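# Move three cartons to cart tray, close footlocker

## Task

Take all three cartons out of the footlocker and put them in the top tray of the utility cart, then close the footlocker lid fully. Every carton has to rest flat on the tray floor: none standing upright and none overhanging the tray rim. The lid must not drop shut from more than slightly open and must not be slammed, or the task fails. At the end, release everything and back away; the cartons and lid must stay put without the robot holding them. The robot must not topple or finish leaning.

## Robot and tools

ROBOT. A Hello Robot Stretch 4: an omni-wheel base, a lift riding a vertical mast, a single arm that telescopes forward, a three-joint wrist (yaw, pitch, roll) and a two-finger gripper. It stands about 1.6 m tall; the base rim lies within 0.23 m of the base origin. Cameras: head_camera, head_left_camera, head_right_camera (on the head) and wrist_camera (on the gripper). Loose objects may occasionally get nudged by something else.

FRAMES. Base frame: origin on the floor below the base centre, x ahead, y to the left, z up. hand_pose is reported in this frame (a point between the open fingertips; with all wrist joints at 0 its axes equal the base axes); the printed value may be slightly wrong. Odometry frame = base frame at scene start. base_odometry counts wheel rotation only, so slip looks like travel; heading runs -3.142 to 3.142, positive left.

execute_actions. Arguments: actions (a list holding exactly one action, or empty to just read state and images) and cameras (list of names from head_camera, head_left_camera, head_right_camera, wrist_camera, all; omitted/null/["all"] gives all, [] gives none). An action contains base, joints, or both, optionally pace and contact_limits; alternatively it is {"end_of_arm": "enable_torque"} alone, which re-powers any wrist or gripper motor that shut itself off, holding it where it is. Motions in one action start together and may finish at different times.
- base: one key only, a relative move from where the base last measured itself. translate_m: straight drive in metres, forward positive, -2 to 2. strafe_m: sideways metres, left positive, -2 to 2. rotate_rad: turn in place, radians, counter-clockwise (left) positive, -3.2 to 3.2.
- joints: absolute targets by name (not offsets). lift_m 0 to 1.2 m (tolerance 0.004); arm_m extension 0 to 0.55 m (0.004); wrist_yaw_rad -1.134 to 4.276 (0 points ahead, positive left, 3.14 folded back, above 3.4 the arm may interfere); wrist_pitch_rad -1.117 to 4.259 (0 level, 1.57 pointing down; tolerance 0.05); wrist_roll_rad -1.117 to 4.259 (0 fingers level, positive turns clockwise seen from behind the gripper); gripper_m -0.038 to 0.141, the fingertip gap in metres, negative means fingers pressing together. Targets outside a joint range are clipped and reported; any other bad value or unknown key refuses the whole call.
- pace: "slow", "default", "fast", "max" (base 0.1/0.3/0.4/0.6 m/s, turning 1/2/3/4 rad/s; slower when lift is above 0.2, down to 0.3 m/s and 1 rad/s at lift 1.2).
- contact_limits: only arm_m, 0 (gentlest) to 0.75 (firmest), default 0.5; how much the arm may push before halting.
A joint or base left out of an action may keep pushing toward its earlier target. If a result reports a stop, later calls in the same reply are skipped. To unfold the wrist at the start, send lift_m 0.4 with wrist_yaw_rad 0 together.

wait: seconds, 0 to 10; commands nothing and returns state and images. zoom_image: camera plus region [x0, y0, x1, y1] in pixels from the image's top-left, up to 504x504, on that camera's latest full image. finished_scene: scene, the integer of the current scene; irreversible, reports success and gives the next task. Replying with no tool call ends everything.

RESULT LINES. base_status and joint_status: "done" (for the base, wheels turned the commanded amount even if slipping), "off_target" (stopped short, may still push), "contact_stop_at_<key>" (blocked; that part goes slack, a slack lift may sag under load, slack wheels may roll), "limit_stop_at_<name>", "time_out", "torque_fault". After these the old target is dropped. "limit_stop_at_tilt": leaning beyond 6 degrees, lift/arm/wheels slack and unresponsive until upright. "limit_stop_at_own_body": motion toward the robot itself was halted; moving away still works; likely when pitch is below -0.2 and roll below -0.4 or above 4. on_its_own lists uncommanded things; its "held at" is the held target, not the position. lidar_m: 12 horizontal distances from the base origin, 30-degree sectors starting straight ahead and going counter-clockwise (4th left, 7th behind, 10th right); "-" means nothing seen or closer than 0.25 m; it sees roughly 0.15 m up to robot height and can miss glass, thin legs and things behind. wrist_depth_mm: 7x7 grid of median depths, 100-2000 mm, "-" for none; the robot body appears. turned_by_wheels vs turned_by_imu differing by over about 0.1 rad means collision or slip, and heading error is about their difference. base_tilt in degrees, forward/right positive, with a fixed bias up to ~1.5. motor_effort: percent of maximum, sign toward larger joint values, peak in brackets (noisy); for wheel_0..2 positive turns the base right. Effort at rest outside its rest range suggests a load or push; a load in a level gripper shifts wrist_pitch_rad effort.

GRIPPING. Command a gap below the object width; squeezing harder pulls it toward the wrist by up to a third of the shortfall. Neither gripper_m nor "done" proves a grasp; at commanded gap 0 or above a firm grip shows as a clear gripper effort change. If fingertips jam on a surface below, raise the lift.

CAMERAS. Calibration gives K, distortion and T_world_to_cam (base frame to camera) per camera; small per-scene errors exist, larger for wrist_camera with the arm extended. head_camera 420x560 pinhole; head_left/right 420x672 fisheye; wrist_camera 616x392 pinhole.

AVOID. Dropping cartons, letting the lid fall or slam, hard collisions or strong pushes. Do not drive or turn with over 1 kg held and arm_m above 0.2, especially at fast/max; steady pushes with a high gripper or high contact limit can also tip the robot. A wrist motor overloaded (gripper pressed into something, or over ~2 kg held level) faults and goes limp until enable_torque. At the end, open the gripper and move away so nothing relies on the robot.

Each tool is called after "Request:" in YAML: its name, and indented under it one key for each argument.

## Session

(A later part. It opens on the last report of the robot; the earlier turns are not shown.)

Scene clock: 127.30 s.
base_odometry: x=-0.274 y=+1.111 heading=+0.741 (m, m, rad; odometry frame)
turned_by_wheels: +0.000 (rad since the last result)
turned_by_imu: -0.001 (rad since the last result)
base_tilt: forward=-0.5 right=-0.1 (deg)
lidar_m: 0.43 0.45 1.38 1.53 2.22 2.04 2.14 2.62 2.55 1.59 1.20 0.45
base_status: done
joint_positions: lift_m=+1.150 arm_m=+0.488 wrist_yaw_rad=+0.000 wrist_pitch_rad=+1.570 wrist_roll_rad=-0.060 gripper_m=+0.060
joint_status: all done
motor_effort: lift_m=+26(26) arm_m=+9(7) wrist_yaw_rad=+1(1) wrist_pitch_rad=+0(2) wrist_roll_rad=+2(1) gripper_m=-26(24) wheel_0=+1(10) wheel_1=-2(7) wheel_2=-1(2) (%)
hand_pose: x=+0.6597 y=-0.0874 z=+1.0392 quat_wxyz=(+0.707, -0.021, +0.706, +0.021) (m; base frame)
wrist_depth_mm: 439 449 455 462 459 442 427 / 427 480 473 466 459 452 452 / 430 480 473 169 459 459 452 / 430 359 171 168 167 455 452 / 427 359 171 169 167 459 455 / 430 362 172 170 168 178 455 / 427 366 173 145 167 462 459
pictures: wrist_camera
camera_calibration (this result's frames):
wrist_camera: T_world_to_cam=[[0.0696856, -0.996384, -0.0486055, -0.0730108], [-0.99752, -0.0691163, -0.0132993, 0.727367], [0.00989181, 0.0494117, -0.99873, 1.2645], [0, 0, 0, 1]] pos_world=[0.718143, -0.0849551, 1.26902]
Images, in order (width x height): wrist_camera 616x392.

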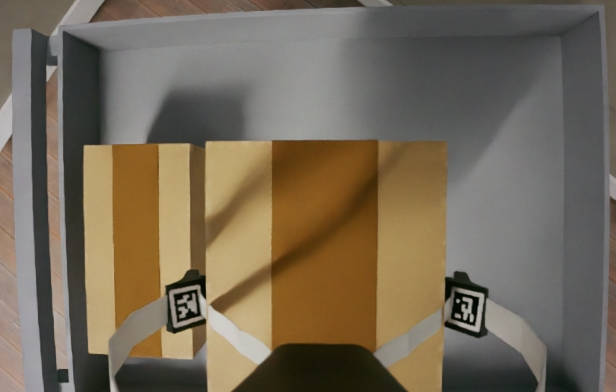

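Request:
execute_actions:
  actions:
    - {"joints":{"lift_m":0.98}}
  cameras: []

Request:
execute_actions:
  actions:
    - {"joints":{"gripper_m":0.13}}
  cameras: []

Request:
execute_actions:
  actions:
    - {"joints":{"lift_m":1.08}}
  cameras: ["wrist_camera"]

Request:
execute_actions:
  actions:
    - {"base":{"translate_m":-0.3},"joints":{"arm_m":0.33}}
  cameras: []

Request:
execute_actions:
  actions:
    - {"base":{"rotate_rad":-0.314},"joints":{"lift_m":0.55,"gripper_m":0.14,"wrist_roll_rad":-0.2},"pace":"fast"}
  cameras: []

Request:
execute_actions:
  actions:
    - {"base":{"translate_m":-1.467},"pace":"fast"}
  cameras: []

Request:
execute_actions:
  actions:
    - {"base":{"rotate_rad":2.844}}
  cameras: ["wrist_camera","head_camera"]

Scene clock: 129.37 s.
base_odometry: x=-0.274 y=+1.111 heading=+0.741 (m, m, rad; odometry frame)
turned_by_wheels: +0.000 (rad since the last result)
turned_by_imu: -0.001 (rad since the last result)
base_tilt: forward=-0.6 right=-0.1 (deg)
lidar_m: 0.41 0.45 1.40 1.52 2.23 2.05 2.14 2.62 2.54 1.61 1.19 0.47
base_status: not commanded
joint_positions: lift_m=+0.980 arm_m=+0.488 wrist_yaw_rad=+0.000 wrist_pitch_rad=+1.570 wrist_roll_rad=-0.060 gripper_m=+0.060
joint_status: all done
motor_effort: lift_m=+17(24) arm_m=+9(9) wrist_yaw_rad=+1(0) wrist_pitch_rad=-1(0) wrist_roll_rad=+2(2) gripper_m=-26(24) wheel_0=+2(1) wheel_1=-2(2) wheel_2=-1(1) (%)
hand_pose: x=+0.6597 y=-0.0874 z=+0.8700 quat_wxyz=(+0.707, -0.021, +0.706, +0.021) (m; base frame)
wrist_depth_mm: 307 303 298 296 293 290 286 / 307 304 300 298 293 290 287 / 186 249 300 169 291 290 287 / 187 248 171 168 167 290 287 / 187 249 171 169 167 291 289 / 189 206 172 169 168 177 290 / 189 246 173 145 167 294 290
pictures: none
No camera images: the call's "cameras" was empty. Leave "cameras" out to get every camera's image.

Scene clock: 131.00 s.
base_odometry: x=-0.274 y=+1.111 heading=+0.741 (m, m, rad; odometry frame)
turned_by_wheels: +0.000 (rad since the last result)
turned_by_imu: -0.001 (rad since the last result)
base_tilt: forward=-0.5 right=-0.2 (deg)
lidar_m: 0.42 0.46 1.37 1.49 2.23 2.06 2.13 2.61 2.56 1.61 1.19 0.47
base_status: not commanded
joint_positions: lift_m=+0.980 arm_m=+0.488 wrist_yaw_rad=-0.001 wrist_pitch_rad=+1.572 wrist_roll_rad=-0.060 gripper_m=+0.130
joint_status: all done
motor_effort: lift_m=+17(17) arm_m=+9(9) wrist_yaw_rad=+4(4) wrist_pitch_rad=-7(7) wrist_roll_rad=+1(1) gripper_m=+1(30) wheel_0=+1(1) wheel_1=-2(2) wheel_2=-1(1) (%)
hand_pose: x=+0.6590 y=-0.0874 z=+0.8700 quat_wxyz=(+0.706, -0.021, +0.707, +0.021) (m; base frame)
wrist_depth_mm: 312 307 303 300 297 291 290 / 312 307 304 298 296 291 290 / 190 268 304 298 297 294 290 / 190 251 185 182 181 294 291 / 191 250 185 183 181 294 293 / 191 232 186 183 181 208 294 / 193 230 187 134 182 297 294
pictures: none
No camera images: the call's "cameras" was empty. Leave "cameras" out to get every camera's image.

Scene clock: 132.43 s.
base_odometry: x=-0.274 y=+1.111 heading=+0.741 (m, m, rad; odometry frame)
turned_by_wheels: +0.000 (rad since the last result)
turned_by_imu: -0.001 (rad since the last result)
base_tilt: forward=-0.5 right=-0.1 (deg)
lidar_m: 0.42 0.42 1.38 1.51 2.23 2.02 2.14 2.66 2.55 1.61 1.19 0.45
base_status: not commanded
joint_positions: lift_m=+1.080 arm_m=+0.488 wrist_yaw_rad=+0.000 wrist_pitch_rad=+1.570 wrist_roll_rad=-0.060 gripper_m=+0.130
joint_status: all done
motor_effort: lift_m=+25(26) arm_m=+8(9) wrist_yaw_rad=+1(4) wrist_pitch_rad=-2(7) wrist_roll_rad=+1(1) gripper_m=-1(2) wheel_0=+1(1) wheel_1=-2(2) wheel_2=-1(1) (%)
hand_pose: x=+0.6595 y=-0.0874 z=+0.9694 quat_wxyz=(+0.707, -0.021, +0.707, +0.021) (m; base frame)
wrist_depth_mm: 382 404 402 397 389 387 382 / 389 407 404 397 392 384 384 / 320 289 402 399 392 389 387 / 291 289 402 279 279 389 384 / 293 289 404 281 278 389 389 / 294 290 220 281 279 389 389 / 294 290 407 139 397 394 389
pictures: wrist_camera
camera_calibration (this result's frames):
wrist_camera: T_world_to_cam=[[0.0690107, -0.996429, -0.0486452, -0.0759144], [-0.997572, -0.0684684, -0.0127306, 0.725776], [0.00935445, 0.0494056, -0.998735, 1.19506], [0, 0, 0, 1]] pos_world=[0.718073, -0.0849932, 1.19909]
Images, in order (width x height): wrist_camera 616x392.

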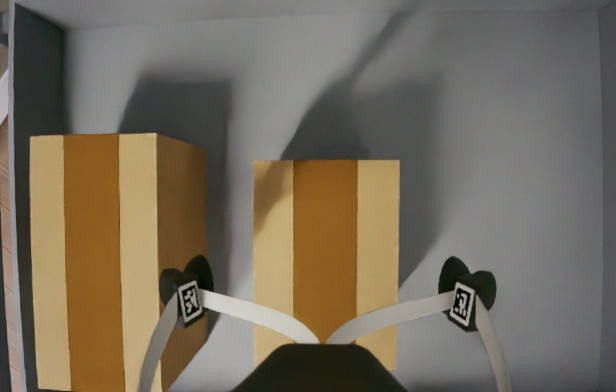

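Scene clock: 134.90 s.
base_odometry: x=-0.496 y=+0.908 heading=+0.740 (m, m, rad; odometry frame)
turned_by_wheels: +0.000 (rad since the last result)
turned_by_imu: -0.001 (rad since the last result)
base_tilt: forward=-0.5 right=-0.1 (deg)
lidar_m: 0.72 0.76 1.57 1.70 2.35 1.76 1.87 3.24 2.38 1.91 1.49 0.80
base_status: done
joint_positions: lift_m=+1.080 arm_m=+0.332 wrist_yaw_rad=+0.000 wrist_pitch_rad=+1.570 wrist_roll_rad=-0.060 gripper_m=+0.130
joint_status: all done
motor_effort: lift_m=+25(25) arm_m=-9(9) wrist_yaw_rad=+2(2) wrist_pitch_rad=-2(2) wrist_roll_rad=+1(1) gripper_m=-1(1) wheel_0=+0(4) wheel_1=+0(11) wheel_2=-2(8) (%)
hand_pose: x=+0.5026 y=-0.0874 z=+0.9694 quat_wxyz=(+0.707, -0.021, +0.707, +0.021) (m; base frame)
wrist_depth_mm: 1255 488 723 723 715 707 1138 / 1255 1229 732 723 715 707 1160 / 1255 1255 1229 1205 1205 1182 1182 / 1281 1255 1255 1229 1205 1182 1160 / 1255 1255 1229 1229 1229 1160 1182 / 1255 1255 220 1182 1205 1160 1182 / 1281 1229 1255 139 1229 1182 1160
pictures: none
No camera images: the call's "cameras" was empty. Leave "cameras" out to get every camera's image.

Scene clock: 137.30 s.
base_odometry: x=-0.496 y=+0.908 heading=+0.427 (m, m, rad; odometry frame)
turned_by_wheels: -0.314 (rad since the last result)
turned_by_imu: -0.318 (rad since the last result)
base_tilt: forward=-0.6 right=-0.1 (deg)
lidar_m: 0.75 0.71 1.57 1.58 1.89 2.29 1.77 2.72 2.40 2.39 1.67 1.41
base_status: done
joint_positions: lift_m=+0.550 arm_m=+0.331 wrist_yaw_rad=+0.000 wrist_pitch_rad=+1.570 wrist_roll_rad=-0.199 gripper_m=+0.140
joint_status: all done
motor_effort: lift_m=+16(23) arm_m=-8(9) wrist_yaw_rad=+1(1) wrist_pitch_rad=-1(1) wrist_roll_rad=-2(4) gripper_m=-1(4) wheel_0=+1(4) wheel_1=+1(6) wheel_2=+0(10) (%)
hand_pose: x=+0.5026 y=-0.0874 z=+0.4401 quat_wxyz=(+0.704, -0.070, +0.703, +0.070) (m; base frame)
wrist_depth_mm: 530 500 530 661 661 640 647 / 683 676 676 668 654 654 640 / 691 683 676 668 661 654 647 / 699 683 676 668 661 654 647 / 699 691 676 676 661 654 647 / 691 683 683 676 661 197 647 / 707 699 683 135 668 661 647
pictures: none
No camera images: the call's "cameras" was empty. Leave "cameras" out to get every camera's image.

Scene clock: 142.33 s.
base_odometry: x=-1.832 y=+0.301 heading=+0.427 (m, m, rad; odometry frame)
turned_by_wheels: +0.000 (rad since the last result)
turned_by_imu: -0.002 (rad since the last result)
base_tilt: forward=-0.5 right=-0.1 (deg)
lidar_m: 2.14 2.26 2.00 1.73 0.37 0.33 0.34 0.41 1.92 2.29 2.35 2.86
base_status: done
joint_positions: lift_m=+0.550 arm_m=+0.331 wrist_yaw_rad=+0.000 wrist_pitch_rad=+1.570 wrist_roll_rad=-0.199 gripper_m=+0.140
joint_status: not commanded
motor_effort: lift_m=+16(16) arm_m=-8(8) wrist_yaw_rad=+1(1) wrist_pitch_rad=-1(1) wrist_roll_rad=-1(1) gripper_m=+0(1) wheel_0=+2(1) wheel_1=+1(8) wheel_2=-1(17) (%)
hand_pose: x=+0.5026 y=-0.0874 z=+0.4401 quat_wxyz=(+0.704, -0.070, +0.703, +0.070) (m; base frame)
wrist_depth_mm: 691 683 661 661 654 640 634 / 691 683 676 661 661 647 640 / 691 691 676 668 654 654 640 / 699 691 683 668 668 654 647 / 707 683 683 668 668 654 640 / 699 691 683 676 668 197 647 / 699 699 683 135 661 661 647
pictures: none
No camera images: the call's "cameras" was empty. Leave "cameras" out to get every camera's image.

Scene clock: 145.03 s.
base_odometry: x=-1.832 y=+0.301 heading=-3.012 (m, m, rad; odometry frame)
turned_by_wheels: +2.844 (rad since the last result)
turned_by_imu: +2.874 (rad since the last result)
base_tilt: forward=-0.6 right=-0.1 (deg)
lidar_m: 0.30 0.34 0.45 2.77 2.27 2.82 2.30 2.13 2.07 2.00 1.29 0.35
base_status: done
joint_positions: lift_m=+0.550 arm_m=+0.331 wrist_yaw_rad=+0.000 wrist_pitch_rad=+1.570 wrist_roll_rad=-0.199 gripper_m=+0.140
joint_status: not commanded
motor_effort: lift_m=+17(16) arm_m=-8(8) wrist_yaw_rad=+1(0) wrist_pitch_rad=+0(1) wrist_roll_rad=-1(1) gripper_m=+0(0) wheel_0=+1(9) wheel_1=+0(7) wheel_2=+1(6) (%)
hand_pose: x=+0.5027 y=-0.0874 z=+0.4400 quat_wxyz=(+0.704, -0.071, +0.703, +0.070) (m; base frame)
wrist_depth_mm: 668 661 585 530 488 433 603 / 668 661 647 640 634 421 640 / 676 668 654 640 634 647 640 / 668 668 654 647 585 647 647 / 676 668 654 530 525 654 647 / 449 459 473 530 364 197 654 / 362 359 404 135 370 661 647
pictures: head_camera, wrist_camera
camera_calibration (this result's frames):
wrist_camera: T_world_to_cam=[[0.207231, -0.97709, -0.0484863, -0.158702], [-0.978288, -0.206834, -0.0131331, 0.540985], [0.0028036, 0.0501552, -0.998738, 0.671244], [0, 0, 0, 1]] pos_world=[0.560245, -0.0768383, 0.669807]
Images, in order (width x height): head_camera 420x560, wrist_camera 616x392.

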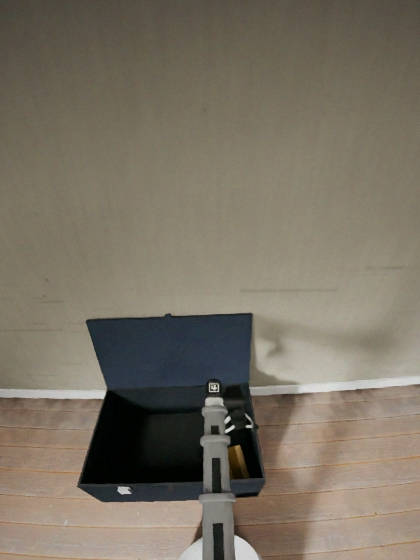

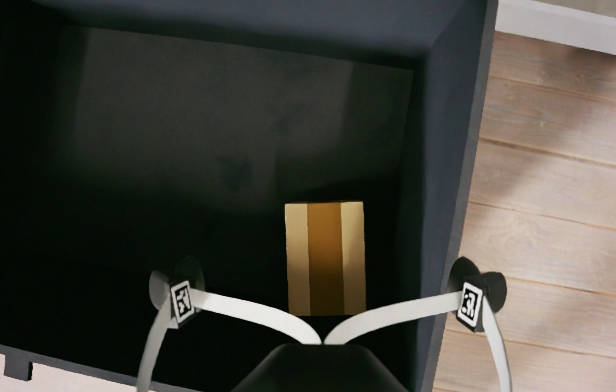

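Request:
execute_actions:
  actions:
    - {"joints":{"lift_m":0.3,"wrist_roll_rad":-0.23,"arm_m":0.32}}
  cameras: ["wrist_camera"]

Scene clock: 147.73 s.
base_odometry: x=-1.832 y=+0.301 heading=-3.012 (m, m, rad; odometry frame)
turned_by_wheels: +0.000 (rad since the last result)
turned_by_imu: -0.001 (rad since the last result)
base_tilt: forward=-0.5 right=-0.1 (deg)
lidar_m: 0.32 0.34 0.45 2.75 2.30 2.82 2.32 2.13 2.08 1.97 1.29 0.33
base_status: not commanded
joint_positions: lift_m=+0.300 arm_m=+0.322 wrist_yaw_rad=+0.000 wrist_pitch_rad=+1.570 wrist_roll_rad=-0.229 gripper_m=+0.140
joint_status: all done
motor_effort: lift_m=+16(16) arm_m=-9(12) wrist_yaw_rad=+2(1) wrist_pitch_rad=-1(1) wrist_roll_rad=-1(1) gripper_m=+0(1) wheel_0=+1(1) wheel_1=+1(0) wheel_2=+1(0) (%)
hand_pose: x=+0.4927 y=-0.0874 z=+0.1901 quat_wxyz=(+0.703, -0.081, +0.702, +0.081) (m; base frame)
wrist_depth_mm: 404 402 397 392 384 334 220 / 404 402 394 394 384 312 209 / 407 402 397 392 389 290 200 / 410 404 397 392 387 272 190 / 413 407 399 274 272 235 181 / 407 404 278 274 273 193 174 / 317 332 364 135 301 223 -
pictures: wrist_camera
camera_calibration (this result's frames):
wrist_camera: T_world_to_cam=[[0.236257, -0.970479, -0.0485028, -0.182461], [-0.97169, -0.235905, -0.012946, 0.522063], [0.0011218, 0.0501883, -0.998739, 0.422481], [0, 0, 0, 1]] pos_world=[0.549918, -0.0751209, 0.419857]
Images, in order (width x height): wrist_camera 616x392.

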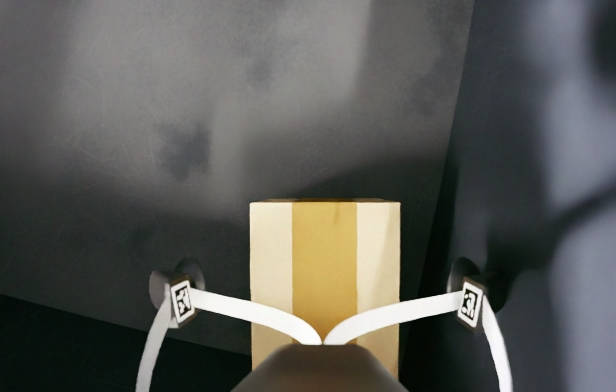

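Request:
execute_actions:
  actions:
    - {"joints":{"lift_m":0.205}}
  cameras: []

Request:
execute_actions:
  actions:
    - {"joints":{"gripper_m":0.06}}
  cameras: []

Request:
execute_actions:
  actions:
    - {"joints":{"lift_m":0.6}}
  cameras: ["wrist_camera"]

Request:
execute_actions:
  actions:
    - {"base":{"rotate_rad":-2.891},"joints":{"arm_m":0.2,"wrist_roll_rad":-0.06}}
  cameras: []

Request:
execute_actions:
  actions:
    - {"base":{"translate_m":1.813},"joints":{"lift_m":1.15},"pace":"fast"}
  cameras: []

Request:
execute_actions:
  actions:
    - {"base":{"rotate_rad":0.361},"joints":{"arm_m":0.53}}
  cameras: ["wrist_camera"]

Scene clock: 149.27 s.
base_odometry: x=-1.832 y=+0.301 heading=-3.012 (m, m, rad; odometry frame)
turned_by_wheels: +0.000 (rad since the last result)
turned_by_imu: -0.001 (rad since the last result)
base_tilt: forward=-0.5 right=-0.1 (deg)
lidar_m: 0.33 0.34 0.46 2.76 2.26 2.77 2.30 2.13 2.09 2.01 1.27 0.35
base_status: not commanded
joint_positions: lift_m=+0.206 arm_m=+0.322 wrist_yaw_rad=+0.000 wrist_pitch_rad=+1.570 wrist_roll_rad=-0.230 gripper_m=+0.140
joint_status: all done
motor_effort: lift_m=+12(17) arm_m=-9(9) wrist_yaw_rad=+1(2) wrist_pitch_rad=-2(2) wrist_roll_rad=-1(1) gripper_m=+2(1) wheel_0=+1(1) wheel_1=+0(1) wheel_2=+1(0) (%)
hand_pose: x=+0.4926 y=-0.0874 z=+0.0954 quat_wxyz=(+0.703, -0.081, +0.702, +0.081) (m; base frame)
wrist_depth_mm: 307 303 300 296 293 289 219 / 309 304 301 297 294 290 210 / 309 306 303 298 294 290 200 / 312 309 303 297 294 272 191 / 310 306 182 180 179 235 181 / 312 309 183 180 178 194 174 / 312 309 184 134 179 221 -
pictures: none
No camera images: the call's "cameras" was empty. Leave "cameras" out to get every camera's image.

Scene clock: 151.07 s.
base_odometry: x=-1.832 y=+0.301 heading=-3.012 (m, m, rad; odometry frame)
turned_by_wheels: +0.000 (rad since the last result)
turned_by_imu: -0.001 (rad since the last result)
base_tilt: forward=-0.6 right=-0.1 (deg)
lidar_m: 0.32 0.33 0.46 2.75 2.26 2.82 2.30 2.15 2.11 1.99 1.29 0.34
base_status: not commanded
joint_positions: lift_m=+0.205 arm_m=+0.322 wrist_yaw_rad=+0.000 wrist_pitch_rad=+1.569 wrist_roll_rad=-0.230 gripper_m=+0.060
joint_status: all done
motor_effort: lift_m=+19(19) arm_m=-9(9) wrist_yaw_rad=+2(1) wrist_pitch_rad=+2(2) wrist_roll_rad=-1(1) gripper_m=-24(27) wheel_0=+1(2) wheel_1=+0(1) wheel_2=+1(0) (%)
hand_pose: x=+0.4929 y=-0.0874 z=+0.0949 quat_wxyz=(+0.703, -0.081, +0.702, +0.081) (m; base frame)
wrist_depth_mm: 304 300 296 293 290 285 220 / 304 303 297 294 290 286 211 / 307 303 298 296 291 286 202 / 307 304 298 293 290 268 191 / 309 303 171 168 167 250 182 / 310 304 172 170 168 178 173 / 310 306 175 145 168 223 -
pictures: none
No camera images: the call's "cameras" was empty. Leave "cameras" out to get every camera's image.

Scene clock: 153.67 s.
base_odometry: x=-1.832 y=+0.301 heading=-3.012 (m, m, rad; odometry frame)
turned_by_wheels: +0.000 (rad since the last result)
turned_by_imu: -0.001 (rad since the last result)
base_tilt: forward=-0.5 right=-0.1 (deg)
lidar_m: 0.32 0.33 0.47 2.75 2.25 2.83 2.33 2.16 2.06 2.00 1.29 0.33
base_status: not commanded
joint_positions: lift_m=+0.599 arm_m=+0.322 wrist_yaw_rad=+0.000 wrist_pitch_rad=+1.569 wrist_roll_rad=-0.230 gripper_m=+0.060
joint_status: all done
motor_effort: lift_m=+28(29) arm_m=-9(9) wrist_yaw_rad=+0(1) wrist_pitch_rad=+2(2) wrist_roll_rad=+0(1) gripper_m=-24(27) wheel_0=+1(1) wheel_1=+1(0) wheel_2=+0(0) (%)
hand_pose: x=+0.4929 y=-0.0874 z=+0.4891 quat_wxyz=(+0.703, -0.081, +0.702, +0.081) (m; base frame)
wrist_depth_mm: 715 699 627 559 508 539 609 / 723 715 699 691 683 683 683 / 723 707 707 691 683 691 691 / 723 715 707 691 462 691 691 / 609 707 171 168 166 699 691 / 433 413 172 170 168 178 699 / 759 750 175 145 168 707 699
pictures: wrist_camera
camera_calibration (this result's frames):
wrist_camera: T_world_to_cam=[[0.236371, -0.970464, -0.0482557, -0.168203], [-0.971661, -0.235968, -0.013962, 0.526688], [0.0021628, 0.0501883, -0.998737, 0.72056], [0, 0, 0, 1]] pos_world=[0.549962, -0.0751171, 0.718887]
Images, in order (width x height): wrist_camera 616x392.

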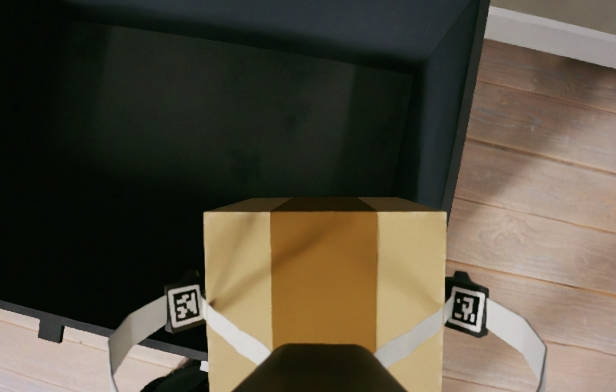

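Scene clock: 156.40 s.
base_odometry: x=-1.832 y=+0.301 heading=+0.380 (m, m, rad; odometry frame)
turned_by_wheels: -2.891 (rad since the last result)
turned_by_imu: -2.924 (rad since the last result)
base_tilt: forward=-0.5 right=-0.1 (deg)
lidar_m: 0.25 2.14 2.01 1.87 1.04 0.32 0.32 0.40 0.66 2.35 2.28 0.25
base_status: done
joint_positions: lift_m=+0.599 arm_m=+0.202 wrist_yaw_rad=+0.000 wrist_pitch_rad=+1.569 wrist_roll_rad=-0.060 gripper_m=+0.060
joint_status: all done
motor_effort: lift_m=+28(28) arm_m=-9(10) wrist_yaw_rad=+1(1) wrist_pitch_rad=+2(6) wrist_roll_rad=+2(5) gripper_m=-28(24) wheel_0=+0(8) wheel_1=+0(8) wheel_2=+0(6) (%)
hand_pose: x=+0.3730 y=-0.0874 z=+0.4891 quat_wxyz=(+0.707, -0.021, +0.706, +0.021) (m; base frame)
wrist_depth_mm: 741 723 715 707 707 691 683 / 741 741 732 715 707 699 683 / 750 741 723 723 707 691 691 / 759 741 723 715 707 699 691 / 759 741 170 168 167 707 699 / 759 741 172 170 167 178 699 / 759 732 174 145 168 707 691
pictures: none
No camera images: the call's "cameras" was empty. Leave "cameras" out to get every camera's image.

Scene clock: 162.30 s.
base_odometry: x=-0.148 y=+0.974 heading=+0.380 (m, m, rad; odometry frame)
turned_by_wheels: +0.000 (rad since the last result)
turned_by_imu: -0.002 (rad since the last result)
base_tilt: forward=-0.6 right=-0.1 (deg)
lidar_m: 0.25 0.44 0.48 1.54 1.78 2.66 2.11 3.06 2.39 2.23 1.29 0.25
base_status: done
joint_positions: lift_m=+1.149 arm_m=+0.201 wrist_yaw_rad=+0.000 wrist_pitch_rad=+1.569 wrist_roll_rad=-0.060 gripper_m=+0.060
joint_status: all done
motor_effort: lift_m=+28(31) arm_m=-8(9) wrist_yaw_rad=-1(2) wrist_pitch_rad=+2(4) wrist_roll_rad=+2(2) gripper_m=-24(23) wheel_0=+0(2) wheel_1=+0(7) wheel_2=+1(18) (%)
hand_pose: x=+0.3729 y=-0.0874 z=+1.0391 quat_wxyz=(+0.707, -0.021, +0.706, +0.021) (m; base frame)
wrist_depth_mm: 462 480 473 1281 1255 1255 1118 / 433 480 477 1281 1255 1255 1229 / 488 480 477 1255 1255 1255 1229 / 496 820 1078 1255 1255 1255 1229 / 1336 1336 171 168 166 1255 1229 / 1336 1308 172 170 167 178 1255 / 1336 1336 174 145 169 1281 1255
pictures: none
No camera images: the call's "cameras" was empty. Leave "cameras" out to get every camera's image.

Scene clock: 164.40 s.
base_odometry: x=-0.148 y=+0.974 heading=+0.741 (m, m, rad; odometry frame)
turned_by_wheels: +0.361 (rad since the last result)
turned_by_imu: +0.364 (rad since the last result)
base_tilt: forward=-0.5 right=-0.1 (deg)
lidar_m: 0.43 0.46 0.61 1.66 2.44 2.13 2.24 2.47 2.39 1.44 1.08 0.47
base_status: done
joint_positions: lift_m=+1.149 arm_m=+0.528 wrist_yaw_rad=+0.000 wrist_pitch_rad=+1.569 wrist_roll_rad=-0.060 gripper_m=+0.060
joint_status: all done
motor_effort: lift_m=+28(28) arm_m=+9(12) wrist_yaw_rad=+2(1) wrist_pitch_rad=+3(5) wrist_roll_rad=+2(1) gripper_m=-25(22) wheel_0=-2(7) wheel_1=-2(4) wheel_2=+1(9) (%)
hand_pose: x=+0.7000 y=-0.0874 z=+1.0391 quat_wxyz=(+0.707, -0.021, +0.706, +0.021) (m; base frame)
wrist_depth_mm: 1308 1308 1281 1160 854 741 603 / 480 477 469 466 455 917 723 / 484 484 473 466 462 1160 904 / 427 477 473 469 436 1255 1160 / 413 359 171 168 167 1255 1229 / 413 359 172 170 167 178 1229 / 455 364 175 145 169 1255 1229
pictures: wrist_camera
camera_calibration (this result's frames):
wrist_camera: T_world_to_cam=[[0.0698516, -0.996376, -0.0485402, -0.0760066], [-0.997499, -0.0692369, -0.0142351, 0.768482], [0.0108227, 0.0494131, -0.99872, 1.26331], [0, 0, 0, 1]] pos_world=[0.758196, -0.084948, 1.26894]
Images, in order (width x height): wrist_camera 616x392.

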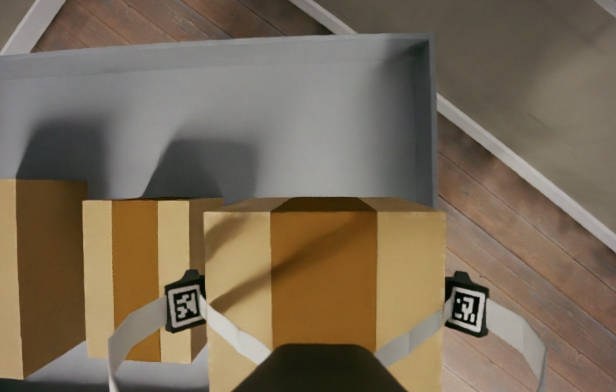

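Request:
execute_actions:
  actions:
    - {"joints":{"lift_m":0.98}}
  cameras: []

Request:
execute_actions:
  actions:
    - {"joints":{"gripper_m":0.13}}
  cameras: []

Request:
execute_actions:
  actions:
    - {"joints":{"lift_m":1.08}}
  cameras: ["wrist_camera"]

Request:
execute_actions:
  actions:
    - {"base":{"rotate_rad":-0.213},"joints":{"arm_m":0.2}}
  cameras: []

Request:
execute_actions:
  actions:
    - {"base":{"translate_m":-1.9},"joints":{"lift_m":0.876,"gripper_m":0.06,"wrist_roll_rad":0},"pace":"fast"}
  cameras: ["head_left_camera"]

Request:
execute_actions:
  actions:
    - {"base":{"rotate_rad":2.743},"joints":{"arm_m":0.45,"wrist_pitch_rad":1.1}}
  cameras: ["wrist_camera","head_camera"]

Scene clock: 166.40 s.
base_odometry: x=-0.148 y=+0.974 heading=+0.741 (m, m, rad; odometry frame)
turned_by_wheels: +0.000 (rad since the last result)
turned_by_imu: -0.001 (rad since the last result)
base_tilt: forward=-0.5 right=-0.1 (deg)
lidar_m: 0.44 0.45 0.63 1.67 2.43 2.11 2.26 2.46 2.41 1.45 1.08 0.49
base_status: not commanded
joint_positions: lift_m=+0.980 arm_m=+0.528 wrist_yaw_rad=+0.000 wrist_pitch_rad=+1.569 wrist_roll_rad=-0.060 gripper_m=+0.060
joint_status: all done
motor_effort: lift_m=+19(26) arm_m=+9(9) wrist_yaw_rad=+0(2) wrist_pitch_rad=+2(3) wrist_roll_rad=+2(2) gripper_m=-25(24) wheel_0=-2(2) wheel_1=-2(2) wheel_2=+1(1) (%)
hand_pose: x=+0.6999 y=-0.0874 z=+0.8698 quat_wxyz=(+0.707, -0.021, +0.706, +0.021) (m; base frame)
wrist_depth_mm: 306 303 298 296 290 272 603 / 307 304 300 296 291 276 715 / 309 304 300 297 294 279 891 / 309 303 301 297 293 282 1060 / 187 250 170 168 167 283 1060 / 187 208 172 169 168 178 1078 / 188 248 174 145 169 271 1060
pictures: none
No camera images: the call's "cameras" was empty. Leave "cameras" out to get every camera's image.

Scene clock: 168.03 s.
base_odometry: x=-0.148 y=+0.974 heading=+0.741 (m, m, rad; odometry frame)
turned_by_wheels: +0.000 (rad since the last result)
turned_by_imu: -0.001 (rad since the last result)
base_tilt: forward=-0.5 right=-0.1 (deg)
lidar_m: 0.44 0.46 0.66 1.65 2.43 2.11 2.26 2.51 2.40 1.47 1.09 0.47
base_status: not commanded
joint_positions: lift_m=+0.980 arm_m=+0.529 wrist_yaw_rad=+0.000 wrist_pitch_rad=+1.571 wrist_roll_rad=-0.060 gripper_m=+0.130
joint_status: all done
motor_effort: lift_m=+19(19) arm_m=+8(9) wrist_yaw_rad=+0(1) wrist_pitch_rad=-2(5) wrist_roll_rad=+2(1) gripper_m=+2(26) wheel_0=-2(2) wheel_1=-2(2) wheel_2=+1(1) (%)
hand_pose: x=+0.6995 y=-0.0874 z=+0.8698 quat_wxyz=(+0.707, -0.021, +0.707, +0.021) (m; base frame)
wrist_depth_mm: 310 307 303 300 296 271 597 / 312 307 304 300 297 274 707 / 314 309 304 303 297 278 891 / 312 309 304 300 297 279 1078 / 191 251 186 183 181 257 1078 / 191 235 186 183 181 208 1078 / 192 233 187 134 182 279 1078
pictures: none
No camera images: the call's "cameras" was empty. Leave "cameras" out to get every camera's image.

Scene clock: 169.47 s.
base_odometry: x=-0.148 y=+0.974 heading=+0.741 (m, m, rad; odometry frame)
turned_by_wheels: +0.000 (rad since the last result)
turned_by_imu: -0.001 (rad since the last result)
base_tilt: forward=-0.6 right=-0.1 (deg)
lidar_m: 0.42 0.46 0.59 1.67 2.46 2.12 2.24 2.48 2.41 1.42 1.09 0.48
base_status: not commanded
joint_positions: lift_m=+1.080 arm_m=+0.529 wrist_yaw_rad=+0.000 wrist_pitch_rad=+1.570 wrist_roll_rad=-0.060 gripper_m=+0.130
joint_status: all done
motor_effort: lift_m=+25(27) arm_m=+8(8) wrist_yaw_rad=+0(0) wrist_pitch_rad=+0(1) wrist_roll_rad=+2(2) gripper_m=+0(1) wheel_0=-2(2) wheel_1=-2(2) wheel_2=+1(1) (%)
hand_pose: x=+0.6998 y=-0.0874 z=+0.9694 quat_wxyz=(+0.707, -0.021, +0.706, +0.021) (m; base frame)
wrist_depth_mm: 377 373 382 384 359 715 603 / 415 407 402 399 392 866 707 / 415 407 404 399 394 1078 891 / 387 410 404 397 394 1182 1160 / 293 289 402 281 278 1182 1160 / 294 290 220 282 279 324 1182 / 296 291 407 139 384 1160 1160
pictures: wrist_camera
camera_calibration (this result's frames):
wrist_camera: T_world_to_cam=[[0.0696703, -0.996385, -0.0486133, -0.0791804], [-0.997522, -0.0691065, -0.0131868, 0.766277], [0.00977967, 0.0494116, -0.998731, 1.19438], [0, 0, 0, 1]] pos_world=[0.758214, -0.0849557, 1.19912]
Images, in order (width x height): wrist_camera 616x392.

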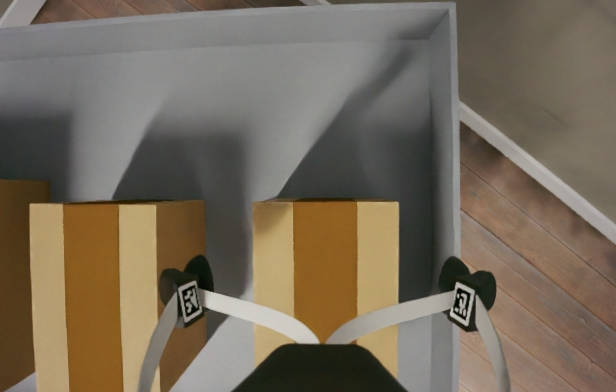

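Scene clock: 171.57 s.
base_odometry: x=-0.148 y=+0.974 heading=+0.528 (m, m, rad; odometry frame)
turned_by_wheels: -0.213 (rad since the last result)
turned_by_imu: -0.216 (rad since the last result)
base_tilt: forward=-0.6 right=-0.1 (deg)
lidar_m: 0.45 0.44 0.53 1.56 1.99 2.15 2.10 3.37 2.41 1.78 1.21 1.05
base_status: done
joint_positions: lift_m=+1.080 arm_m=+0.202 wrist_yaw_rad=+0.000 wrist_pitch_rad=+1.570 wrist_roll_rad=-0.060 gripper_m=+0.130
joint_status: all done
motor_effort: lift_m=+25(25) arm_m=-9(6) wrist_yaw_rad=+3(0) wrist_pitch_rad=-2(1) wrist_roll_rad=+2(2) gripper_m=+0(1) wheel_0=+1(7) wheel_1=+1(8) wheel_2=+0(6) (%)
hand_pose: x=+0.3726 y=-0.0874 z=+0.9694 quat_wxyz=(+0.707, -0.021, +0.707, +0.021) (m; base frame)
wrist_depth_mm: 329 410 387 399 1182 1160 1008 / 410 410 402 397 1182 1182 1160 / 415 410 404 654 1182 1182 1160 / 521 750 1229 1229 1205 1205 1182 / 1255 1255 1229 1229 1205 1182 1160 / 1255 1229 221 991 1205 1182 1160 / 1281 1255 1229 139 1229 1182 1182
pictures: none
No camera images: the call's "cameras" was empty. Leave "cameras" out to get every camera's image.

Scene clock: 178.70 s.
base_odometry: x=-1.789 y=+0.017 heading=+0.528 (m, m, rad; odometry frame)
turned_by_wheels: +0.000 (rad since the last result)
turned_by_imu: -0.003 (rad since the last result)
base_tilt: forward=-0.5 right=-0.1 (deg)
lidar_m: 2.27 2.48 2.29 0.56 0.38 0.32 0.34 1.16 2.42 2.05 2.16 2.84
base_status: done
joint_positions: lift_m=+0.876 arm_m=+0.202 wrist_yaw_rad=+0.000 wrist_pitch_rad=+1.570 wrist_roll_rad=-0.001 gripper_m=+0.060
joint_status: all done
motor_effort: lift_m=+16(23) arm_m=-8(9) wrist_yaw_rad=+1(3) wrist_pitch_rad=-1(2) wrist_roll_rad=+2(3) gripper_m=-2(3) wheel_0=-1(10) wheel_1=-1(5) wheel_2=-2(7) (%)
hand_pose: x=+0.3726 y=-0.0874 z=+0.7661 quat_wxyz=(+0.707, +0.000, +0.707, +0.000) (m; base frame)
wrist_depth_mm: 1025 1042 1008 991 991 976 960 / 1042 1025 1025 991 991 976 960 / 1042 1025 1008 1008 976 976 960 / 1042 1008 1025 1008 991 976 976 / 1060 1025 1025 1008 991 976 960 / 1060 1025 197 788 200 976 976 / 1060 1042 798 136 991 976 976
pictures: head_left_camera
Images, in order (width x height): head_left_camera 420x672.

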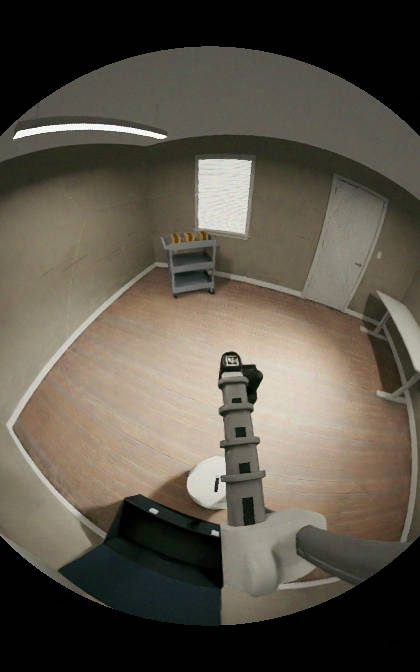

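Scene clock: 181.37 s.
base_odometry: x=-1.789 y=+0.017 heading=-3.012 (m, m, rad; odometry frame)
turned_by_wheels: +2.743 (rad since the last result)
turned_by_imu: +2.772 (rad since the last result)
base_tilt: forward=-0.6 right=-0.1 (deg)
lidar_m: 0.31 0.36 1.29 2.45 2.06 2.39 2.86 2.28 2.38 2.28 0.49 0.32
base_status: done
joint_positions: lift_m=+0.876 arm_m=+0.449 wrist_yaw_rad=+0.000 wrist_pitch_rad=+1.101 wrist_roll_rad=+0.000 gripper_m=+0.060
joint_status: all done
motor_effort: lift_m=+17(17) arm_m=+8(10) wrist_yaw_rad=+0(2) wrist_pitch_rad=-3(8) wrist_roll_rad=+2(2) gripper_m=-2(5) wheel_0=+0(10) wheel_1=+0(9) wheel_2=+2(10) (%)
hand_pose: x=+0.7503 y=-0.0874 z=+0.7973 quat_wxyz=(+0.852, +0.000, +0.523, +0.000) (m; base frame)
wrist_depth_mm: 254 252 249 249 248 250 252 / 297 298 298 294 298 296 293 / 332 322 324 324 322 322 320 / 389 384 384 387 384 384 387 / 484 480 459 480 455 480 484 / 1008 647 197 597 200 597 676 / 976 715 917 136 917 778 676
pictures: head_camera, wrist_camera
camera_calibration (this result's frames):
wrist_camera: T_world_to_cam=[[0.0310224, -0.998756, -0.0390316, -0.0698638], [-0.885882, -0.00939036, -0.463816, 1.09517], [0.462872, 0.048966, -0.885072, 0.591485], [0, 0, 0, 1]] pos_world=[0.698573, -0.0884556, 1.02873]
Images, in order (width x height): head_camera 420x560, wrist_camera 616x392.

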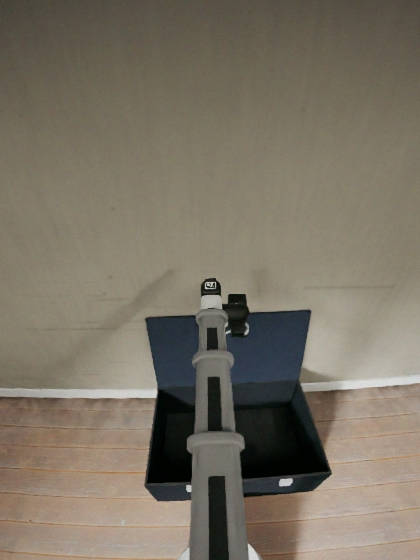

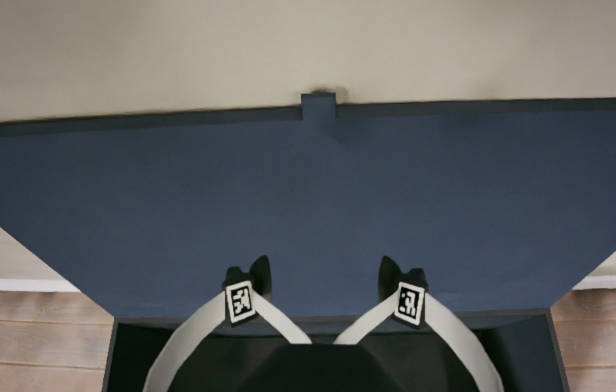

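Request:
execute_actions:
  actions:
    - {"base":{"translate_m":0.045},"joints":{"arm_m":0.52,"lift_m":0.89},"pace":"slow"}
  cameras: ["wrist_camera"]

Scene clock: 183.40 s.
base_odometry: x=-1.834 y=+0.011 heading=-3.012 (m, m, rad; odometry frame)
turned_by_wheels: +0.000 (rad since the last result)
turned_by_imu: -0.001 (rad since the last result)
base_tilt: forward=-0.5 right=-0.1 (deg)
lidar_m: 0.29 0.28 1.21 2.47 2.08 2.41 2.92 2.33 2.37 2.28 0.43 0.31
base_status: done
joint_positions: lift_m=+0.890 arm_m=+0.518 wrist_yaw_rad=+0.000 wrist_pitch_rad=+1.101 wrist_roll_rad=+0.000 gripper_m=+0.060
joint_status: all done
motor_effort: lift_m=+25(27) arm_m=+9(9) wrist_yaw_rad=+0(0) wrist_pitch_rad=-3(3) wrist_roll_rad=+1(2) gripper_m=+0(2) wheel_0=+1(2) wheel_1=+1(5) wheel_2=-3(3) (%)
hand_pose: x=+0.8200 y=-0.0874 z=+0.8106 quat_wxyz=(+0.852, +0.000, +0.523, +0.000) (m; base frame)
wrist_depth_mm: 115 114 113 113 112 113 - / 134 135 135 135 135 134 133 / 168 168 168 168 167 167 166 / 223 223 221 220 220 220 219 / 285 278 273 272 271 271 271 / 347 343 197 319 200 322 345 / 530 466 504 136 462 466 530
pictures: wrist_camera
camera_calibration (this result's frames):
wrist_camera: T_world_to_cam=[[0.0308378, -0.998762, -0.0390358, -0.0713779], [-0.885949, -0.00923155, -0.463691, 1.16306], [0.462756, 0.048883, -0.885137, 0.571101], [0, 0, 0, 1]] pos_world=[0.76833, -0.0884698, 1.04201]
Images, in order (width x height): wrist_camera 616x392.

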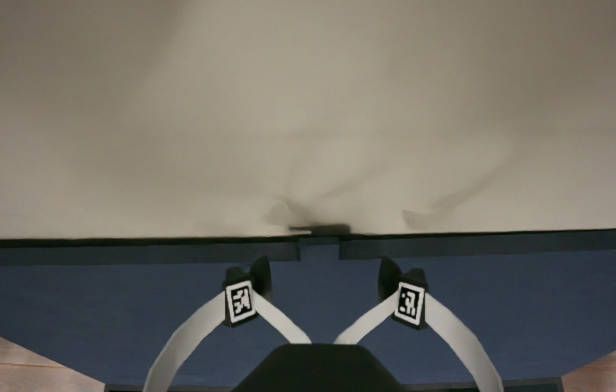

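Request:
execute_actions:
  actions:
    - {"joints":{"arm_m":0.54},"pace":"slow"}
  cameras: []

Request:
execute_actions:
  actions:
    - {"joints":{"lift_m":0.874},"pace":"slow"}
  cameras: ["wrist_camera"]

Request:
execute_actions:
  actions:
    - {"joints":{"gripper_m":-0.02}}
  cameras: ["wrist_camera"]

Scene clock: 184.67 s.
base_odometry: x=-1.834 y=+0.011 heading=-3.012 (m, m, rad; odometry frame)
turned_by_wheels: +0.000 (rad since the last result)
turned_by_imu: -0.001 (rad since the last result)
base_tilt: forward=-0.5 right=-0.1 (deg)
lidar_m: 0.27 0.29 1.23 2.46 2.08 2.38 2.93 2.31 2.37 2.28 0.43 0.30
base_status: not commanded
joint_positions: lift_m=+0.890 arm_m=+0.538 wrist_yaw_rad=+0.000 wrist_pitch_rad=+1.101 wrist_roll_rad=+0.000 gripper_m=+0.060
joint_status: all done
motor_effort: lift_m=+25(25) arm_m=+9(5) wrist_yaw_rad=+0(0) wrist_pitch_rad=-3(3) wrist_roll_rad=+2(2) gripper_m=-3(3) wheel_0=+1(1) wheel_1=+2(2) wheel_2=-3(3) (%)
hand_pose: x=+0.8400 y=-0.0874 z=+0.8106 quat_wxyz=(+0.852, +0.000, +0.523, +0.000) (m; base frame)
wrist_depth_mm: - - - - - - - / 108 109 109 109 109 108 - / 132 133 133 133 132 131 131 / 177 176 175 174 174 173 173 / 263 258 235 242 232 254 254 / 293 290 197 270 200 272 291 / 413 397 427 136 389 392 424
pictures: none
No camera images: the call's "cameras" was empty. Leave "cameras" out to get every camera's image.

Scene clock: 185.53 s.
base_odometry: x=-1.834 y=+0.011 heading=-3.012 (m, m, rad; odometry frame)
turned_by_wheels: +0.000 (rad since the last result)
turned_by_imu: +0.000 (rad since the last result)
base_tilt: forward=-0.6 right=-0.1 (deg)
lidar_m: 0.27 0.31 1.21 2.46 2.06 2.42 2.91 2.33 2.37 2.28 0.44 0.29
base_status: not commanded
joint_positions: lift_m=+0.874 arm_m=+0.538 wrist_yaw_rad=+0.000 wrist_pitch_rad=+1.101 wrist_roll_rad=+0.000 gripper_m=+0.060
joint_status: all done
motor_effort: lift_m=+14(24) arm_m=+9(9) wrist_yaw_rad=+2(0) wrist_pitch_rad=-3(4) wrist_roll_rad=+2(2) gripper_m=-3(3) wheel_0=+1(1) wheel_1=+1(2) wheel_2=-3(3) (%)
hand_pose: x=+0.8400 y=-0.0874 z=+0.7955 quat_wxyz=(+0.852, +0.000, +0.523, +0.000) (m; base frame)
wrist_depth_mm: - - - - - - - / 108 109 109 109 108 108 - / 132 133 133 133 132 131 131 / 176 175 175 173 173 173 173 / 259 256 234 233 231 242 238 / 286 281 197 260 196 264 285 / 397 384 413 135 377 379 410
pictures: wrist_camera
camera_calibration (this result's frames):
wrist_camera: T_world_to_cam=[[0.0306547, -0.998767, -0.0390358, -0.072455], [-0.88595, -0.00906906, -0.463693, 1.17377], [0.462767, 0.0487981, -0.885136, 0.548456], [0, 0, 0, 1]] pos_world=[0.788318, -0.0884843, 1.0269]
Images, in order (width x height): wrist_camera 616x392.

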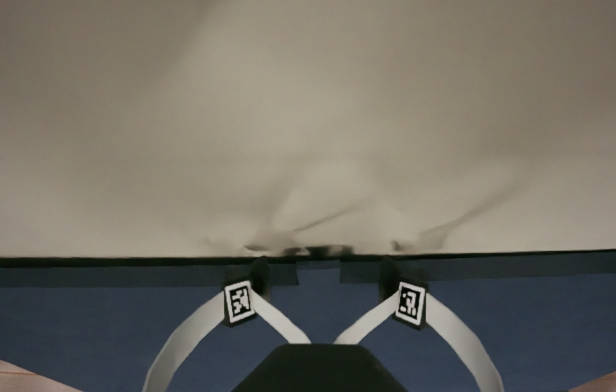

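Scene clock: 187.07 s.
base_odometry: x=-1.834 y=+0.011 heading=-3.012 (m, m, rad; odometry frame)
turned_by_wheels: +0.000 (rad since the last result)
turned_by_imu: +0.000 (rad since the last result)
base_tilt: forward=-0.5 right=-0.1 (deg)
lidar_m: 0.29 0.29 1.23 2.48 2.10 2.39 2.92 2.33 2.40 2.28 0.39 0.30
base_status: not commanded
joint_positions: lift_m=+0.874 arm_m=+0.538 wrist_yaw_rad=+0.002 wrist_pitch_rad=+1.108 wrist_roll_rad=+0.000 gripper_m=-0.019
joint_status: all done
on_its_own: wrist_pitch_rad is at rest, and its effort (-25) is outside its rest range (-23 to +23)
motor_effort: lift_m=+20(21) arm_m=+9(9) wrist_yaw_rad=-3(6) wrist_pitch_rad=-25(25) wrist_roll_rad=+2(2) gripper_m=-24(25) wheel_0=+2(1) wheel_1=+2(2) wheel_2=-1(3) (%)
hand_pose: x=+0.8382 y=-0.0872 z=+0.7940 quat_wxyz=(+0.850, -0.001, +0.526, +0.001) (m; base frame)
wrist_depth_mm: - - - - - - - / 109 109 110 109 109 110 - / 137 137 136 136 136 135 134 / 185 183 182 181 180 179 179 / 253 250 247 225 242 237 235 / 278 272 182 251 181 252 274 / 410 355 424 243 382 349 418
pictures: wrist_camera
camera_calibration (this result's frames):
wrist_camera: T_world_to_cam=[[0.0319512, -0.998718, -0.0392665, -0.0731531], [-0.889428, -0.0104887, -0.456955, 1.16895], [0.455957, 0.049525, -0.888623, 0.556487], [0, 0, 0, 1]] pos_world=[0.788299, -0.0883585, 1.02579]
Images, in order (width x height): wrist_camera 616x392.

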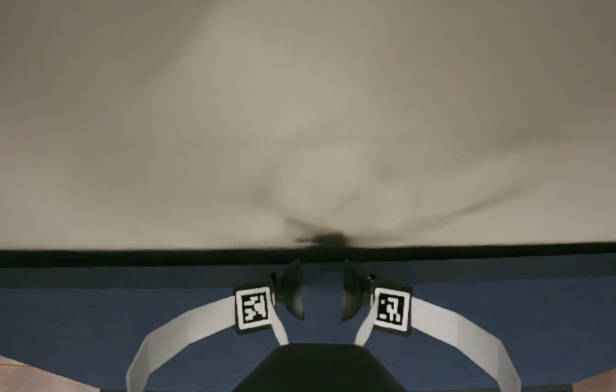

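Reverse the path.

Request:
execute_actions:
  actions:
    - {"joints":{"lift_m":0.898,"wrist_pitch_rad":1.3,"arm_m":0.535},"pace":"slow"}
  cameras: []

Request:
execute_actions:
  actions:
    - {"base":{"translate_m":-0.12},"joints":{"lift_m":0.884},"pace":"slow"}
  cameras: []

Request:
execute_actions:
  actions:
    - {"base":{"translate_m":-0.115},"joints":{"lift_m":0.84},"pace":"slow"}
  cameras: ["wrist_camera"]

Request:
execute_actions:
  actions:
    - {"base":{"translate_m":-0.095},"joints":{"lift_m":0.76},"pace":"slow"}
  cameras: []

Request:
execute_actions:
  actions:
    - {"joints":{"lift_m":0.66,"arm_m":0.462},"pace":"slow"}
  cameras: []

Request:
execute_actions:
  actions:
    - {"joints":{"lift_m":0.58,"arm_m":0.425},"pace":"slow"}
  cameras: []

Request:
execute_actions:
  actions:
    - {"joints":{"lift_m":0.49,"arm_m":0.403},"pace":"slow"}
  cameras: ["wrist_camera","head_camera"]

Scene clock: 188.20 s.
base_odometry: x=-1.834 y=+0.011 heading=-3.012 (m, m, rad; odometry frame)
turned_by_wheels: +0.000 (rad since the last result)
turned_by_imu: +0.000 (rad since the last result)
base_tilt: forward=-0.6 right=-0.2 (deg)
lidar_m: 0.28 0.28 1.23 2.47 2.08 2.40 2.91 2.32 2.37 2.28 0.45 0.29
base_status: not commanded
joint_positions: lift_m=+0.897 arm_m=+0.537 wrist_yaw_rad=+0.001 wrist_pitch_rad=+1.302 wrist_roll_rad=+0.000 gripper_m=-0.019
joint_status: all done
motor_effort: lift_m=+28(27) arm_m=-9(11) wrist_yaw_rad=-2(5) wrist_pitch_rad=-6(26) wrist_roll_rad=+2(2) gripper_m=-22(22) wheel_0=+1(1) wheel_1=+2(1) wheel_2=+0(1) (%)
hand_pose: x=+0.7843 y=-0.0873 z=+0.7975 quat_wxyz=(+0.796, -0.001, +0.606, +0.001) (m; base frame)
wrist_depth_mm: 126 125 123 124 124 125 - / 155 156 158 158 158 158 161 / 215 217 219 219 220 218 217 / 351 349 349 351 351 351 353 / 554 549 549 549 239 237 254 / 1008 647 181 399 181 496 676 / 1008 668 946 544 931 732 904
pictures: none
No camera images: the call's "cameras" was empty. Leave "cameras" out to get every camera's image.

Scene clock: 190.70 s.
base_odometry: x=-1.715 y=+0.027 heading=-3.013 (m, m, rad; odometry frame)
turned_by_wheels: +0.000 (rad since the last result)
turned_by_imu: -0.001 (rad since the last result)
base_tilt: forward=-0.6 right=-0.2 (deg)
lidar_m: 0.39 0.42 1.41 2.48 1.97 2.38 2.77 2.22 2.40 2.29 0.61 0.43
base_status: done
joint_positions: lift_m=+0.885 arm_m=+0.536 wrist_yaw_rad=+0.000 wrist_pitch_rad=+1.300 wrist_roll_rad=+0.000 gripper_m=-0.019
joint_status: all done
motor_effort: lift_m=+14(27) arm_m=-8(9) wrist_yaw_rad=+1(3) wrist_pitch_rad=-1(25) wrist_roll_rad=+1(2) gripper_m=-20(19) wheel_0=-2(1) wheel_1=-2(6) wheel_2=+0(7) (%)
hand_pose: x=+0.7846 y=-0.0874 z=+0.7848 quat_wxyz=(+0.796, +0.000, +0.605, +0.000) (m; base frame)
wrist_depth_mm: 300 298 294 297 296 300 298 / 368 375 377 379 379 377 373 / 512 512 517 525 521 517 521 / 820 820 842 831 831 842 842 / 268 247 237 235 279 246 228 / 1042 831 182 946 182 778 931 / 991 676 946 535 904 732 683
pictures: none
No camera images: the call's "cameras" was empty. Leave "cameras" out to get every camera's image.

Scene clock: 193.13 s.
base_odometry: x=-1.601 y=+0.042 heading=-3.013 (m, m, rad; odometry frame)
turned_by_wheels: +0.000 (rad since the last result)
turned_by_imu: -0.001 (rad since the last result)
base_tilt: forward=-0.5 right=-0.2 (deg)
lidar_m: 0.47 0.49 1.56 2.47 1.95 2.38 2.67 2.13 2.38 2.29 1.58 0.52
base_status: done
joint_positions: lift_m=+0.863 arm_m=+0.536 wrist_yaw_rad=+0.001 wrist_pitch_rad=+1.301 wrist_roll_rad=+0.000 gripper_m=-0.019
joint_status: lift_m contact_stop (moved -0.021 of -0.045)
on_its_own: lift_m is slack since a contact_stop (your +0.840 is given up)
motor_effort: lift_m=+21(23) arm_m=-6(8) wrist_yaw_rad=-3(9) wrist_pitch_rad=-3(15) wrist_roll_rad=+1(2) gripper_m=-22(26) wheel_0=-3(5) wheel_1=-3(4) wheel_2=+3(8) (%)
hand_pose: x=+0.7840 y=-0.0873 z=+0.7636 quat_wxyz=(+0.796, -0.001, +0.606, +0.001) (m; base frame)
wrist_depth_mm: 477 469 466 469 469 477 480 / 585 597 597 603 603 597 591 / 820 831 842 831 831 831 831 / 1025 554 508 466 430 402 382 / 241 238 253 232 230 227 439 / 1008 778 182 917 182 831 683 / 960 627 917 525 891 732 661
pictures: wrist_camera
camera_calibration (this result's frames):
wrist_camera: T_world_to_cam=[[0.0235794, -0.998736, -0.0443977, -0.0622285], [-0.960408, -0.0102982, -0.278409, 1.0262], [0.277599, 0.0492046, -0.959436, 0.748035], [0, 0, 0, 1]] pos_world=[0.779383, -0.0883886, 1.00063]
Images, in order (width x height): wrist_camera 616x392.

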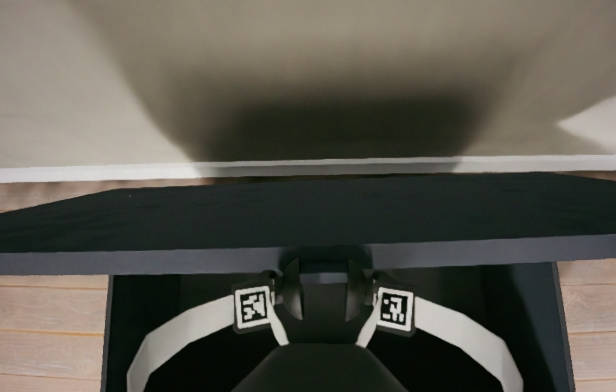

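not run: a stop came earlier in this reply.

not run: a stop came earlier in this reply.

not run: a stop came earlier in this reply.

not run: a stop came earlier in this reply.


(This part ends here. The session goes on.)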